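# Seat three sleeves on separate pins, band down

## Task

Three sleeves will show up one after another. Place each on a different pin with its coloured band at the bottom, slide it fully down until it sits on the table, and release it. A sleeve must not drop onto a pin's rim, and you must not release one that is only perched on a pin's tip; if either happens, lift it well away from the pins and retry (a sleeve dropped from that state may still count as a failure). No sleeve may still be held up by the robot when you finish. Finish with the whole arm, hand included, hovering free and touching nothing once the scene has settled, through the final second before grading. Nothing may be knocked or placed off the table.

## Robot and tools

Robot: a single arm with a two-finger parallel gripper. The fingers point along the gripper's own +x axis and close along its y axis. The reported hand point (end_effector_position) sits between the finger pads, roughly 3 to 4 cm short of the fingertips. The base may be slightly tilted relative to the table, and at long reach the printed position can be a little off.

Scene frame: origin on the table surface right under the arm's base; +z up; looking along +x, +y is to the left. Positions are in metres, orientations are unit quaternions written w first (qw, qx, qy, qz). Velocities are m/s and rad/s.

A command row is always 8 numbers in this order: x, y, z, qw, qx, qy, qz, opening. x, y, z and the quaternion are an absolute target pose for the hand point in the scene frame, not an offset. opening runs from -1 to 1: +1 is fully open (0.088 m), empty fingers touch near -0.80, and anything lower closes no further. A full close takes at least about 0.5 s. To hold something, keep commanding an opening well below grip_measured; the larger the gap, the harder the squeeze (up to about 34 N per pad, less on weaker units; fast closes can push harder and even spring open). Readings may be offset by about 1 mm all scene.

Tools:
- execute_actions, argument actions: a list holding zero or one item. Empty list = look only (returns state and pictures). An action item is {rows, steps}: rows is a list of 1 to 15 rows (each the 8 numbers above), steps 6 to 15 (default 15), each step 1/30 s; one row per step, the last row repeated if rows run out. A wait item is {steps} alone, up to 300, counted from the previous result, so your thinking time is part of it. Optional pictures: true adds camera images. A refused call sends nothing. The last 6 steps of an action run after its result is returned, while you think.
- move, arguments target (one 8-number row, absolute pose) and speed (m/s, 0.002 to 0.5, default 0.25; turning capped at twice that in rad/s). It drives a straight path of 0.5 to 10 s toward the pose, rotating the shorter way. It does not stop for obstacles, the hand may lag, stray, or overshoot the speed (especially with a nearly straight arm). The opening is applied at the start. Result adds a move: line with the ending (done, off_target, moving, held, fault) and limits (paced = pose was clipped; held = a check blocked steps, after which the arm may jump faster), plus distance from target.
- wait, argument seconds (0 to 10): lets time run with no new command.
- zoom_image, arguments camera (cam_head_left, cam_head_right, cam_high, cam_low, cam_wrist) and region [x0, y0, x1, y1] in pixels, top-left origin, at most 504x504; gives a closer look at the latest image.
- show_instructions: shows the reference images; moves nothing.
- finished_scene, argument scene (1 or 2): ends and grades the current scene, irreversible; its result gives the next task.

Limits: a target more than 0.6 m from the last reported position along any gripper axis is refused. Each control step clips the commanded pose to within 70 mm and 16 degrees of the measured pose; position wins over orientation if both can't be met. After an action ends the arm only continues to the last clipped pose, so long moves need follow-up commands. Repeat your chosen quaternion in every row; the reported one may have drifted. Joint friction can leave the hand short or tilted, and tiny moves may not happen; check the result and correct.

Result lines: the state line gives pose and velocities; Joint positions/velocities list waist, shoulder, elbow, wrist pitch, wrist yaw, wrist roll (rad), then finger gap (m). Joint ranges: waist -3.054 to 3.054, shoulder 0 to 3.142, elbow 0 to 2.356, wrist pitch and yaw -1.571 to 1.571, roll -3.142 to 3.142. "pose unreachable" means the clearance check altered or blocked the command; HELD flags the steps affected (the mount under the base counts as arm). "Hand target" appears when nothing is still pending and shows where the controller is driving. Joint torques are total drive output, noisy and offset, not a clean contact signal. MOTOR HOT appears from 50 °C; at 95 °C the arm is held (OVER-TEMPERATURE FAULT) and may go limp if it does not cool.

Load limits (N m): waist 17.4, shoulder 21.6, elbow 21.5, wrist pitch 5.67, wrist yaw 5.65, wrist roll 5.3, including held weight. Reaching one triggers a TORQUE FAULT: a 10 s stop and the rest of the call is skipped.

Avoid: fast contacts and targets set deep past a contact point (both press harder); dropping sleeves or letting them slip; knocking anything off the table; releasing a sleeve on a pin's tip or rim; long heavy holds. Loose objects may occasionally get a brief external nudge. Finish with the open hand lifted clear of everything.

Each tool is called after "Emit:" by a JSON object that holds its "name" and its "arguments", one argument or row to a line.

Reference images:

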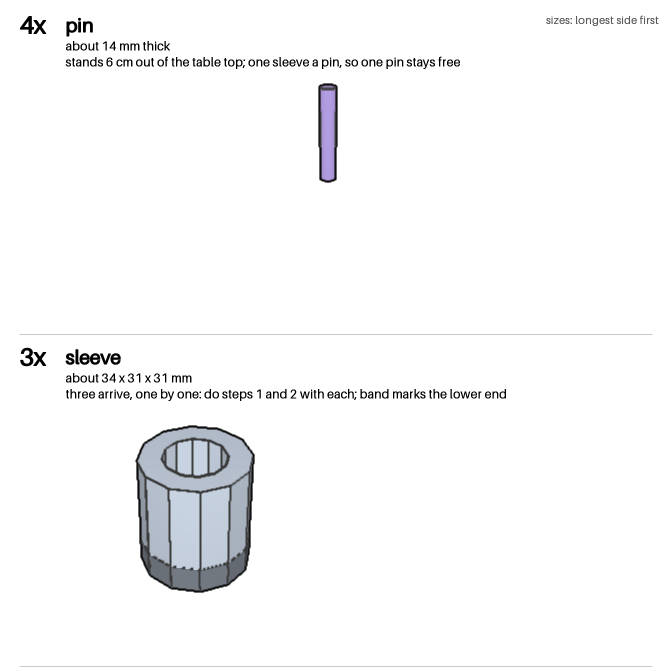

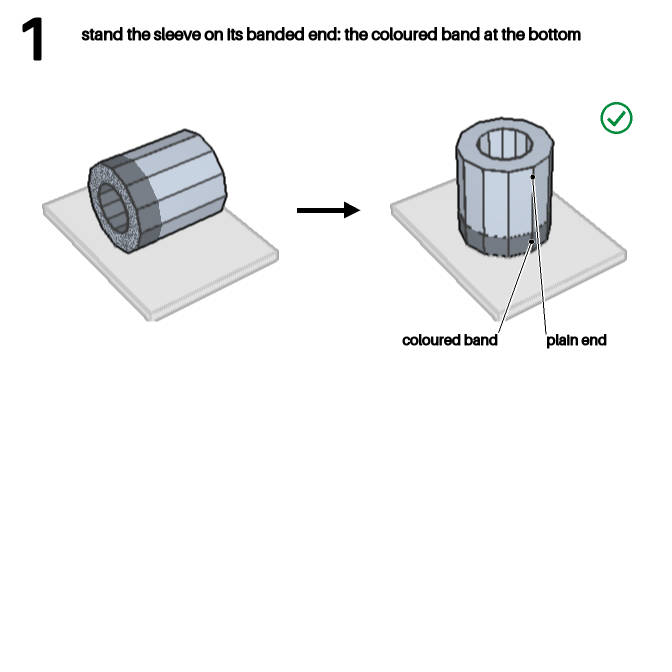

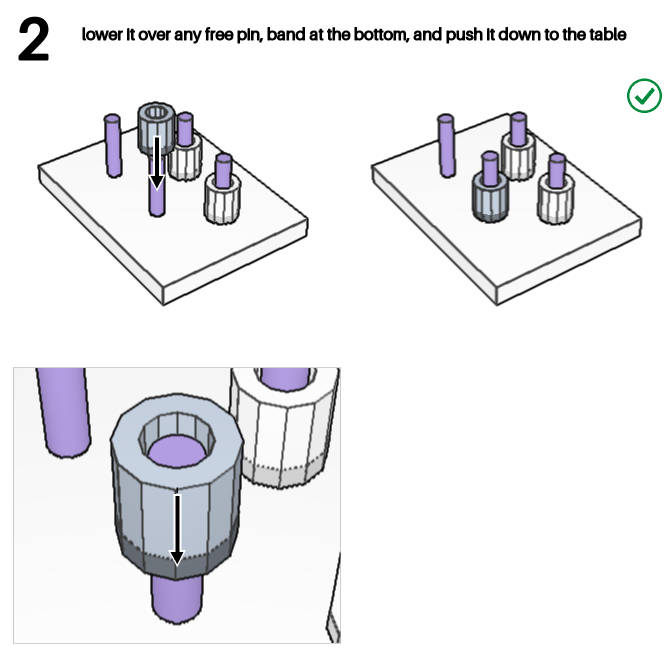

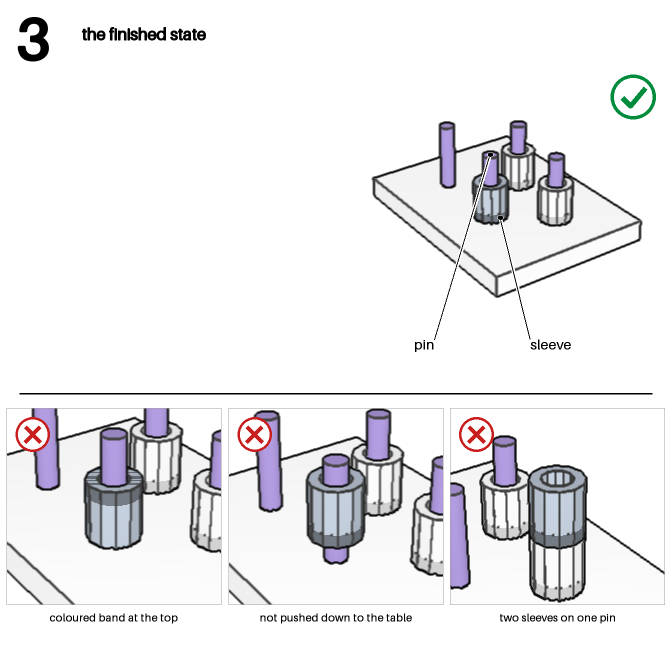

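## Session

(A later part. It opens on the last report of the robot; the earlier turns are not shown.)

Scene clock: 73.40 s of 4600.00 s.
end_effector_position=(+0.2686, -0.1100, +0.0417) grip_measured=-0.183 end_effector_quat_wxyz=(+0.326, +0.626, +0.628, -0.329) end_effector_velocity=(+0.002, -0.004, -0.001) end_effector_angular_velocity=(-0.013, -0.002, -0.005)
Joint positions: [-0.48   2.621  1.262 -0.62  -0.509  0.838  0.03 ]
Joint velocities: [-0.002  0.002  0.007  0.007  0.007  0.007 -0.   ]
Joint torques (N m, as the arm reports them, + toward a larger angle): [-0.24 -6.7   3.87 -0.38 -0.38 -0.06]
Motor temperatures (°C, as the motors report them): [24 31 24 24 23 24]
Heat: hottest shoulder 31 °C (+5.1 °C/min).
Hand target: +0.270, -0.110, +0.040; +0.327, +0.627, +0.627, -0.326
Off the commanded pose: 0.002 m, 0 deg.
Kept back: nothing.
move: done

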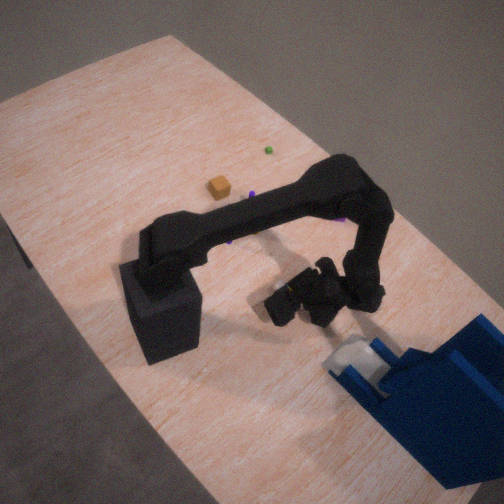

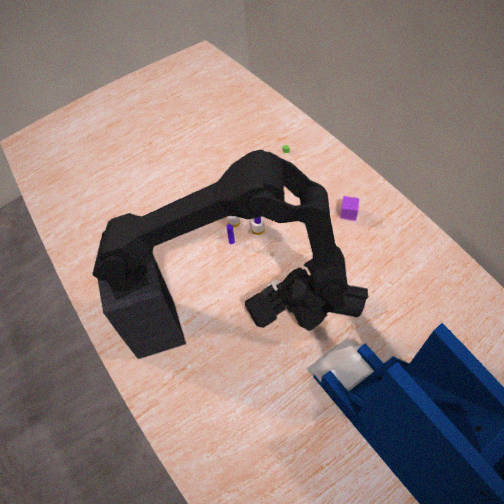

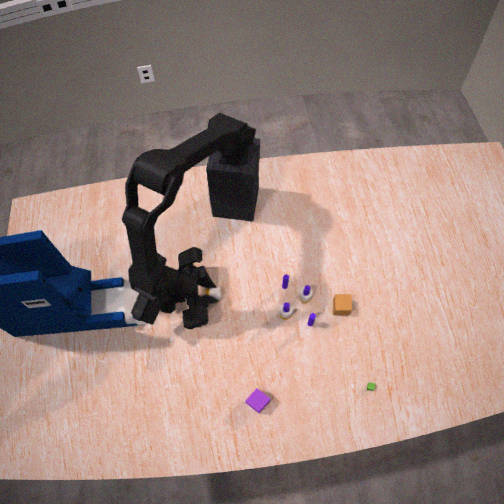

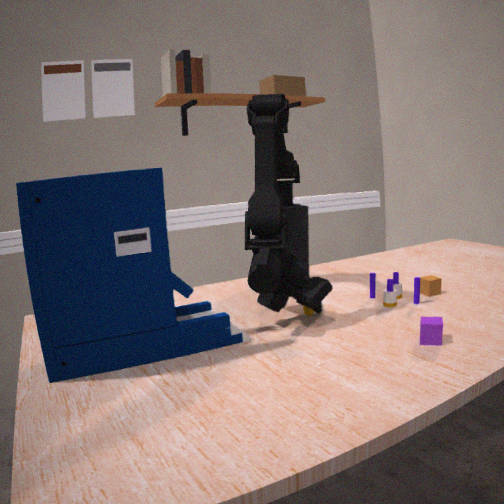

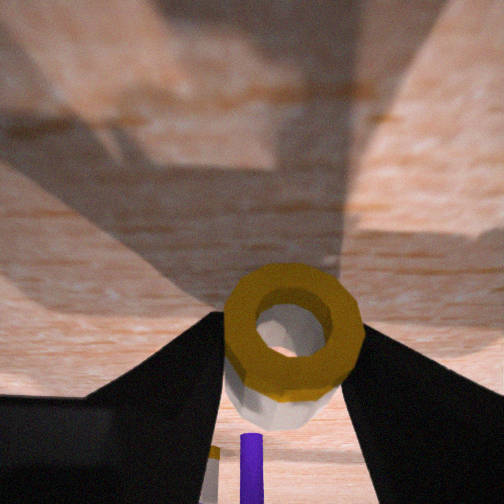

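Emit:
{"name": "move", "arguments": {
  "target": [0.27,-0.11,0.038,0.3265,0.6272,0.6272,-0.3265,-0.45],
  "speed": 0.01
}}

Emit:
{"name": "move", "arguments": {
  "target": [0.27,-0.11,0.041,0.3265,0.6272,0.6272,-0.3265,0.4],
  "speed": 0.01
}}

Emit:
{"name": "move", "arguments": {
  "target": [0.27,-0.11,0.09,0.3265,0.6272,0.6272,-0.3265,0.4],
  "speed": 0.15
}}

Emit:
{"name": "move", "arguments": {
  "target": [0.27,-0.09,0.1,0.64,0,0.77,0,0.4],
  "speed": 0.4
}}

Emit:
{"name": "move", "arguments": {
  "target": [0.27,-0.076,0.08,0.3265,-0.6272,0.6272,0.3265,0.4],
  "speed": 0.4
}}

Scene clock: 74.37 s of 4600.00 s.
end_effector_position=(+0.2691, -0.1101, +0.0411) grip_measured=-0.183 end_effector_quat_wxyz=(+0.326, +0.626, +0.627, -0.328) end_effector_velocity=(-0.004, +0.001, +0.001) end_effector_angular_velocity=(+0.007, +0.018, +0.006)
Joint positions: [-0.48   2.624  1.264 -0.618 -0.511  0.838  0.03 ]
Joint velocities: [-0.002  0.002  0.002 -0.022  0.007 -0.007 -0.   ]
Joint torques (N m, as the arm reports them, + toward a larger angle): [-0.23 -6.27  3.95 -0.11 -0.32 -0.05]
Motor temperatures (°C, as the motors report them): [24 31 24 24 23 24]
Heat: hottest shoulder 31 °C (+5.1 °C/min).
Hand target: +0.270, -0.110, +0.038; +0.326, +0.627, +0.627, -0.327
Off the commanded pose: 0.003 m, 0 deg.
Kept back: nothing.
move: done

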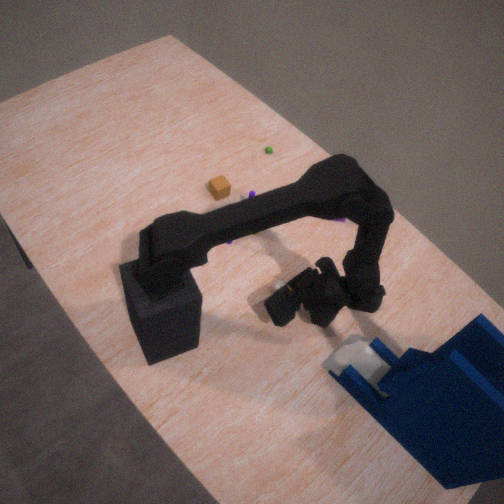

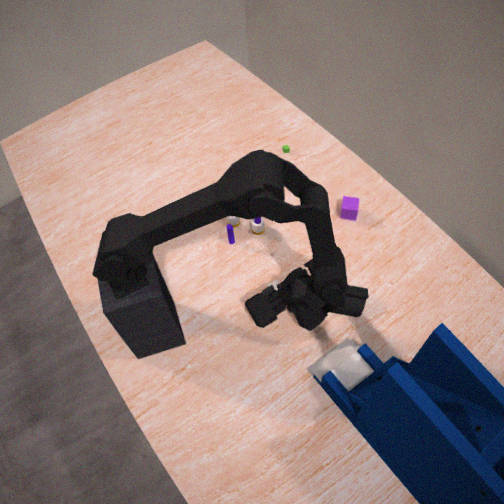

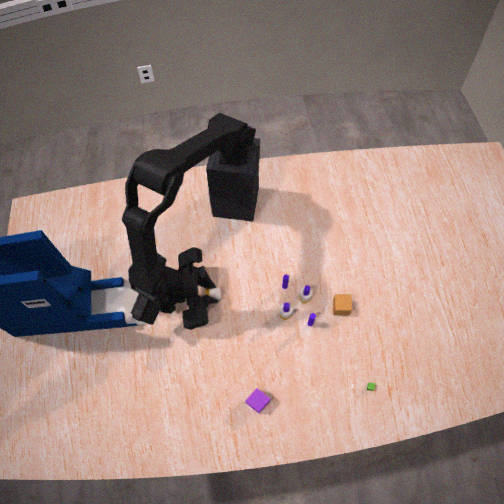

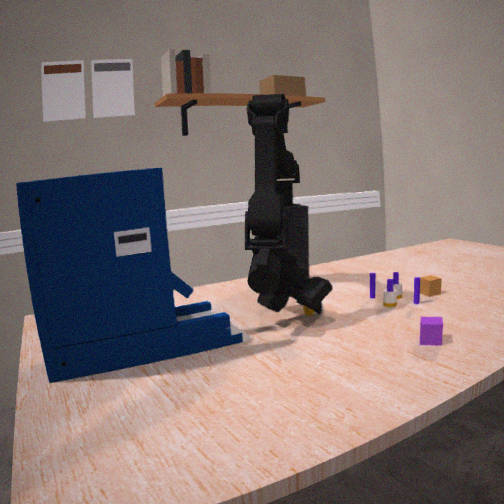

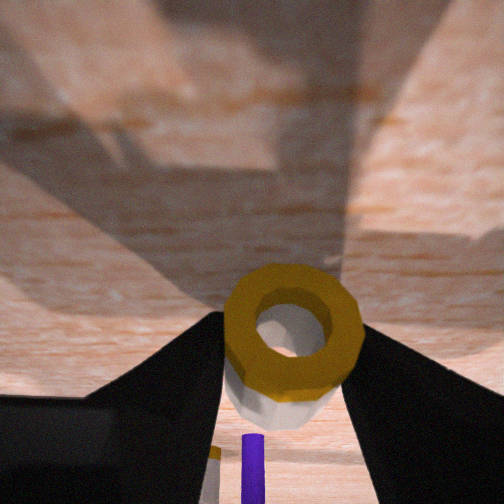

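Scene clock: 75.10 s of 4600.00 s.
end_effector_position=(+0.2693, -0.1102, +0.0410) grip_measured=+0.398 end_effector_quat_wxyz=(+0.327, +0.627, +0.627, -0.328) end_effector_velocity=(-0.005, +0.002, +0.005) end_effector_angular_velocity=(+0.024, +0.017, -0.005)
Joint positions: [-0.48   2.624  1.264 -0.617 -0.511  0.838  0.058]
Joint velocities: [-0.007 -0.007 -0.002 -0.037 -0.007 -0.007  0.001]
Joint torques (N m, as the arm reports them, + toward a larger angle): [-0.25 -7.29  3.51 -0.71 -0.32 -0.06]
Motor temperatures (°C, as the motors report them): [24 31 24 24 23 24]
Heat: hottest shoulder 31 °C (+4.1 °C/min).
Hand target: +0.270, -0.110, +0.041; +0.327, +0.627, +0.627, -0.326
Off the commanded pose: 0.001 m, 0 deg.
Kept back: nothing.
move: done

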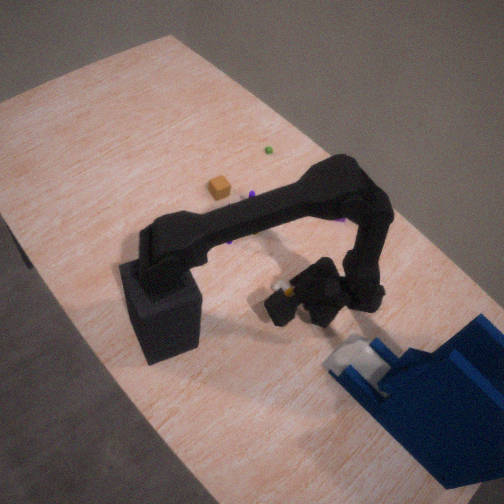

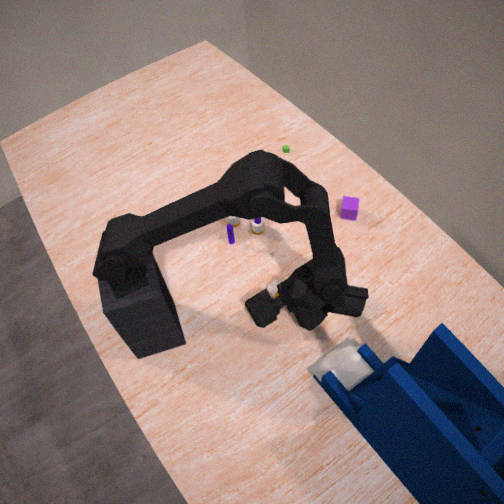

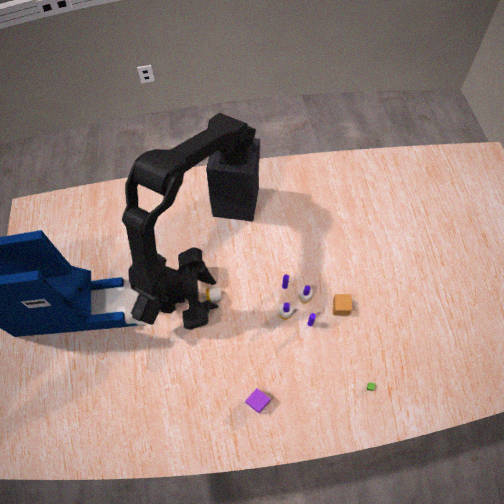

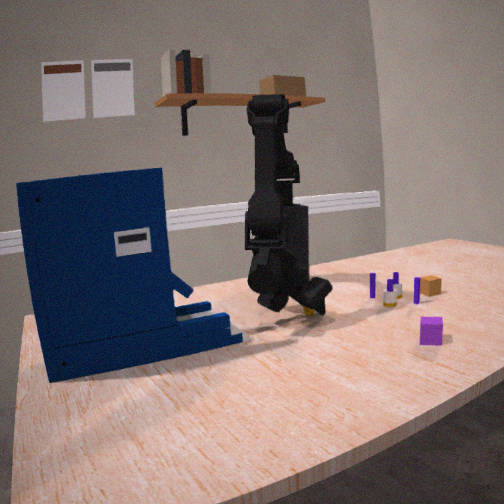

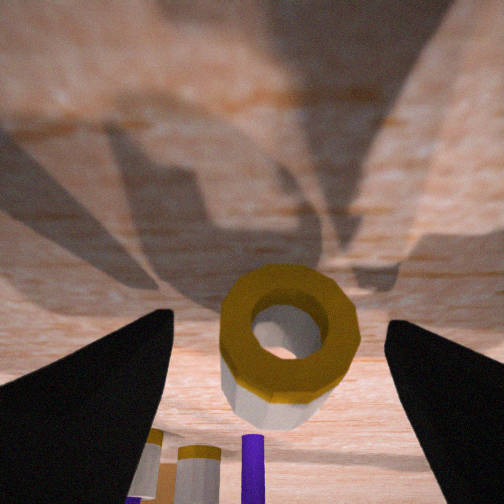

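Scene clock: 76.03 s of 4600.00 s.
end_effector_position=(+0.2695, -0.1088, +0.0860) grip_measured=+0.400 end_effector_quat_wxyz=(+0.322, +0.627, +0.629, -0.329) end_effector_velocity=(+0.004, -0.000, +0.003) end_effector_angular_velocity=(-0.005, -0.022, +0.006)
Joint positions: [-0.481  2.479  1.222 -0.729 -0.511  0.838  0.059]
Joint velocities: [ 0.002 -0.012 -0.002  0.007 -0.007 -0.007 -0.   ]
Joint torques (N m, as the arm reports them, + toward a larger angle): [-0.59 -8.81  3.09 -0.83 -0.25 -0.2 ]
Motor temperatures (°C, as the motors report them): [24 31 24 24 23 24]
Heat: hottest shoulder 31 °C (+4.1 °C/min).
Hand target: +0.270, -0.110, +0.090; +0.326, +0.627, +0.627, -0.327
Off the commanded pose: 0.004 m, 1 deg.
Kept back: nothing.
move: done

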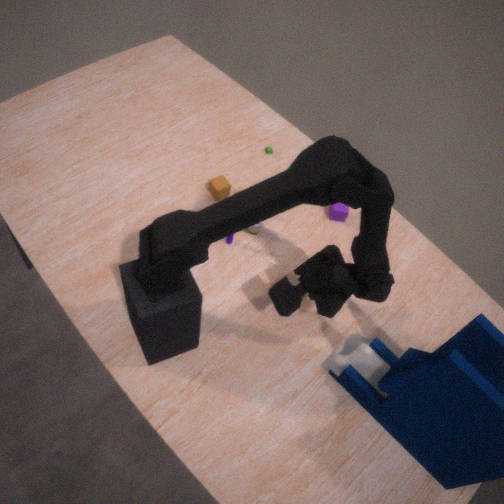

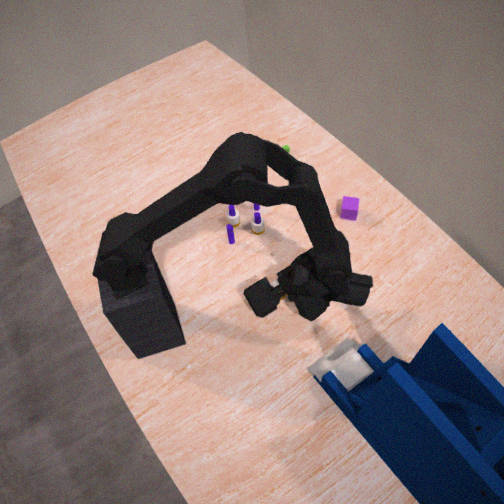

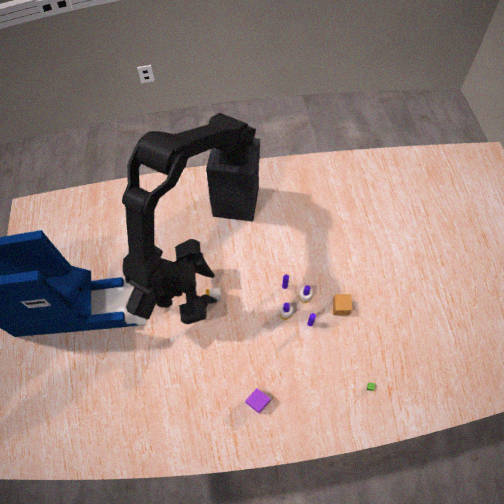

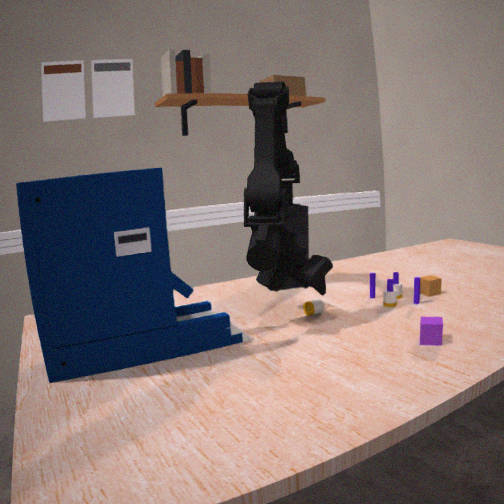

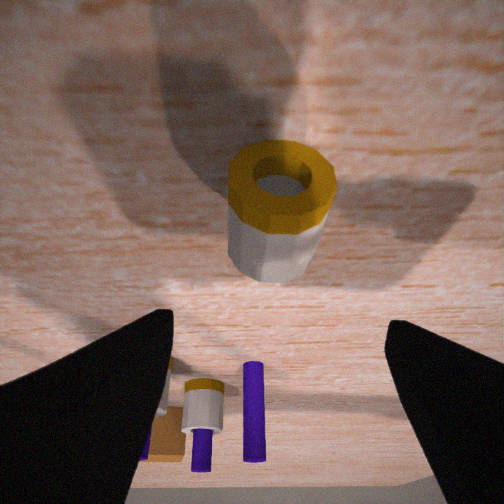

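Scene clock: 78.63 s of 4600.00 s.
end_effector_position=(+0.2694, -0.0901, +0.0976) grip_measured=+0.400 end_effector_quat_wxyz=(+0.636, +0.008, +0.771, -0.002) end_effector_velocity=(-0.001, +0.004, +0.000) end_effector_angular_velocity=(+0.027, -0.009, +0.034)
Joint positions: [-0.157  2.256  1.02  -0.52   0.014 -0.29   0.059]
Joint velocities: [ 0.002 -0.007 -0.012  0.007 -0.022 -0.037 -0.   ]
Joint torques (N m, as the arm reports them, + toward a larger angle): [ 0.01 -8.    3.43  0.06  0.15 -0.18]
Motor temperatures (°C, as the motors report them): [24 32 24 24 23 24]
Heat: hottest shoulder 32 °C (+5.0 °C/min).
Hand target: +0.270, -0.090, +0.100; +0.640, +0.000, +0.769, -0.000
Off the commanded pose: 0.002 m, 1 deg.
Kept back: nothing.
move: done

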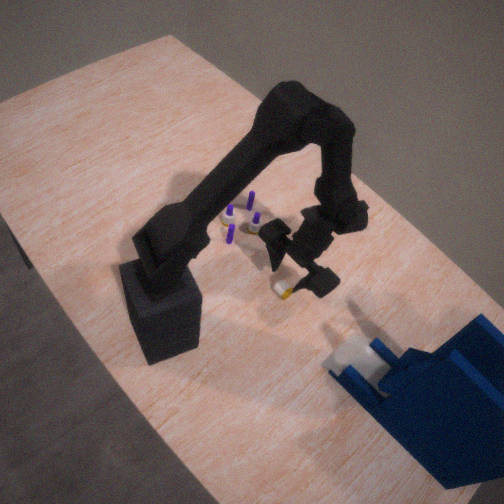

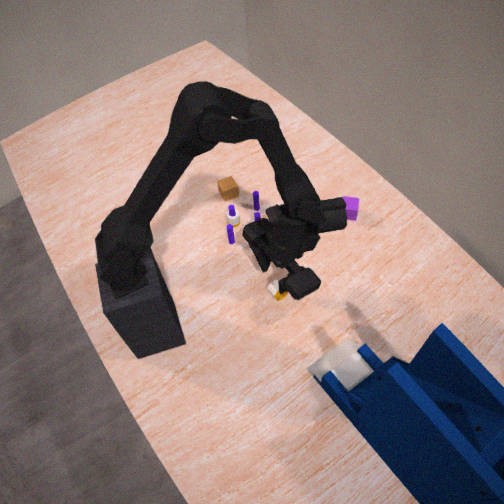

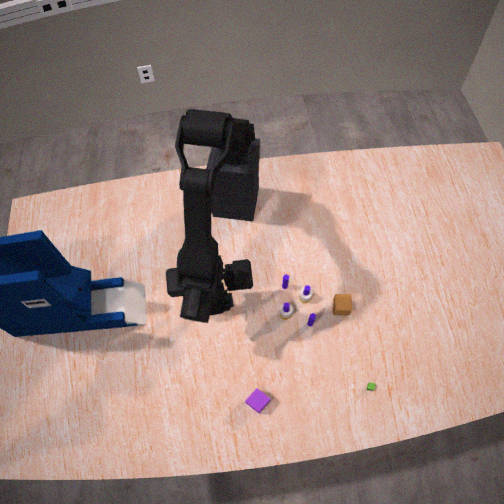

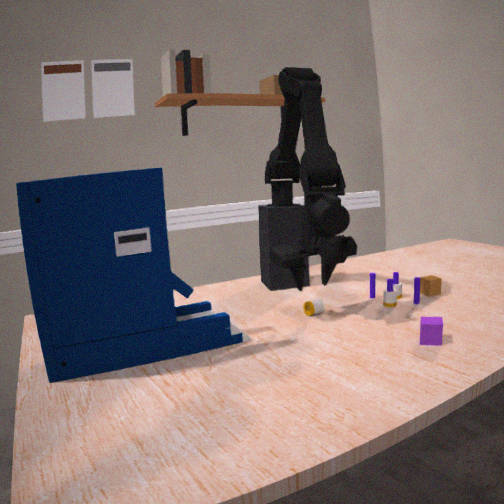

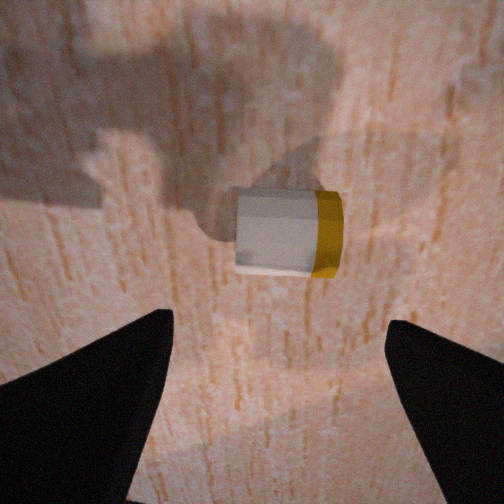

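Scene clock: 81.27 s of 4600.00 s.
end_effector_position=(+0.2727, -0.0758, +0.0814) grip_measured=+0.400 end_effector_quat_wxyz=(-0.334, +0.624, -0.628, -0.323) end_effector_velocity=(+0.001, +0.000, -0.001) end_effector_angular_velocity=(+0.008, +0.004, +0.028)
Joint positions: [ 0.181  2.301  0.801 -0.083  0.572 -1.511  0.059]
Joint velocities: [-0.002 -0.002 -0.007  0.022 -0.007 -0.037 -0.   ]
Joint torques (N m, as the arm reports them, + toward a larger angle): [ 0.06 -5.7   2.52  0.34  0.44 -0.21]
Motor temperatures (°C, as the motors report them): [24 32 24 24 23 24]
Heat: hottest shoulder 32 °C (+5.1 °C/min).
Hand target: +0.271, -0.076, +0.081; -0.327, +0.627, -0.627, -0.326
Off the commanded pose: 0.003 m, 1 deg.
Kept back: nothing.
move: done

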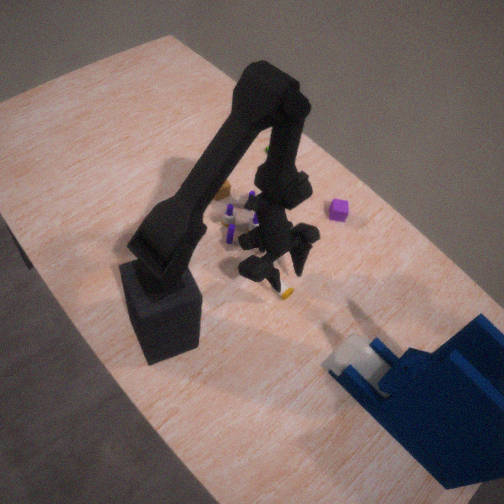

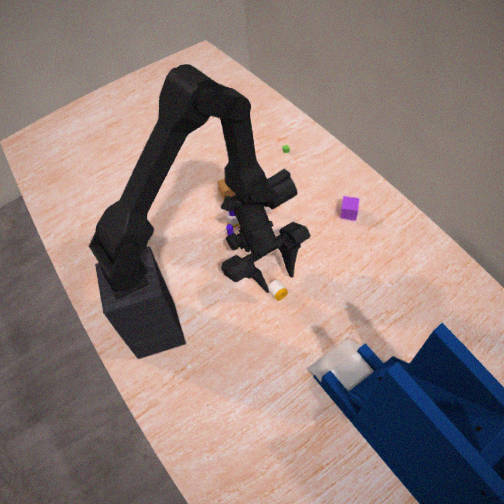

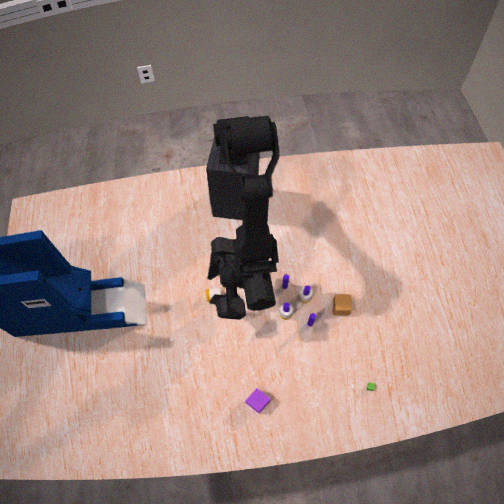

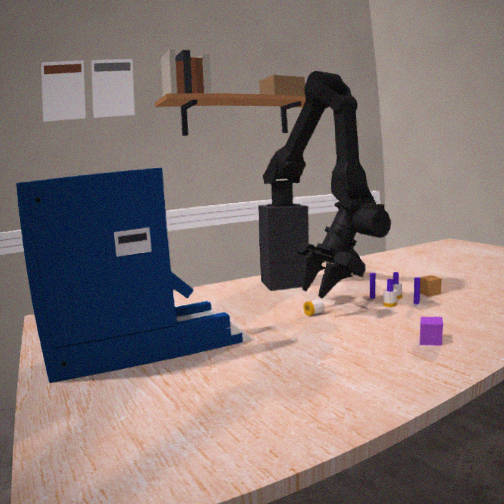

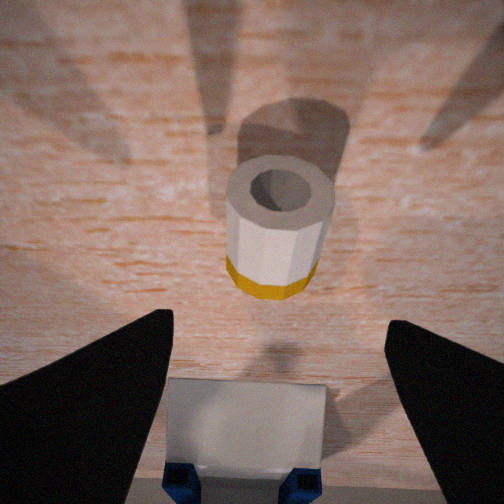

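Emit:
{"name": "move", "arguments": {
  "target": [0.272,-0.082,0.038,0.3265,-0.6272,0.6272,0.3265,0.4],
  "speed": 0.05
}}

Scene clock: 82.73 s of 4600.00 s.
end_effector_position=(+0.2716, -0.0803, +0.0394) grip_measured=+0.400 end_effector_quat_wxyz=(-0.330, +0.626, -0.627, -0.327) end_effector_velocity=(+0.009, +0.000, -0.001) end_effector_angular_velocity=(+0.008, -0.027, +0.005)
Joint positions: [ 0.17   2.477  0.844  0.056  0.572 -1.537  0.059]
Joint velocities: [-0.002  0.002  0.012  0.022 -0.007 -0.007 -0.   ]
Joint torques (N m, as the arm reports them, + toward a larger angle): [-0.58 -5.5   2.79  0.34  0.46 -0.2 ]
Motor temperatures (°C, as the motors report them): [24 32 24 24 23 24]
Heat: hottest shoulder 32 °C (+4.0 °C/min).
Hand target: +0.272, -0.082, +0.038; -0.327, +0.627, -0.627, -0.327
Off the commanded pose: 0.002 m, 0 deg.
Kept back: nothing.
move: done

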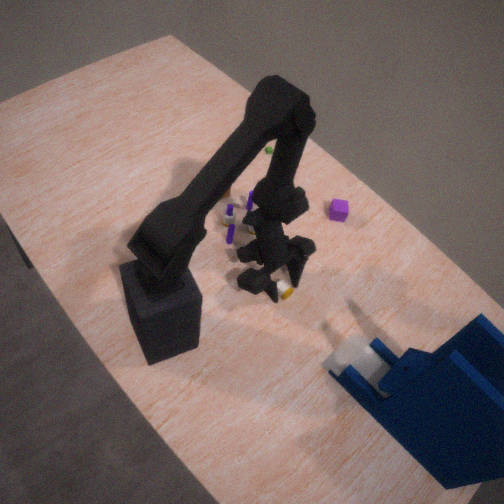

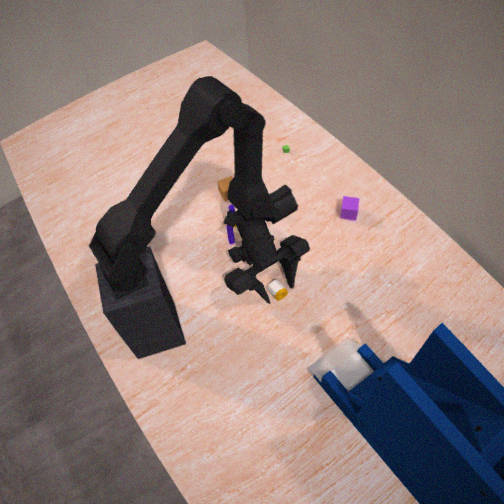

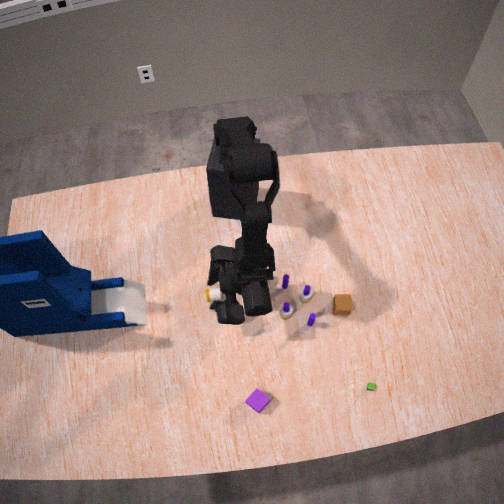

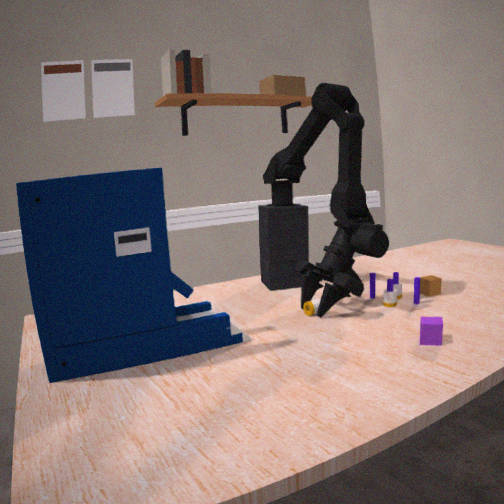

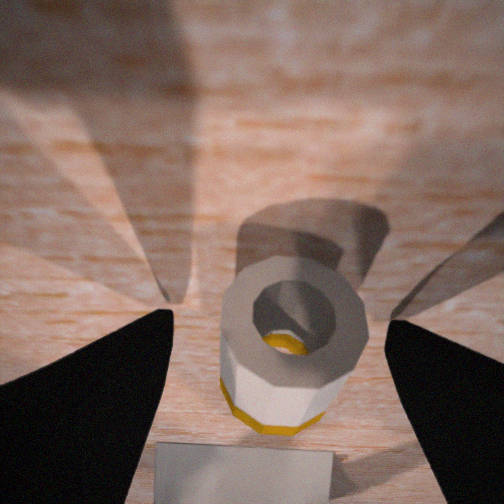

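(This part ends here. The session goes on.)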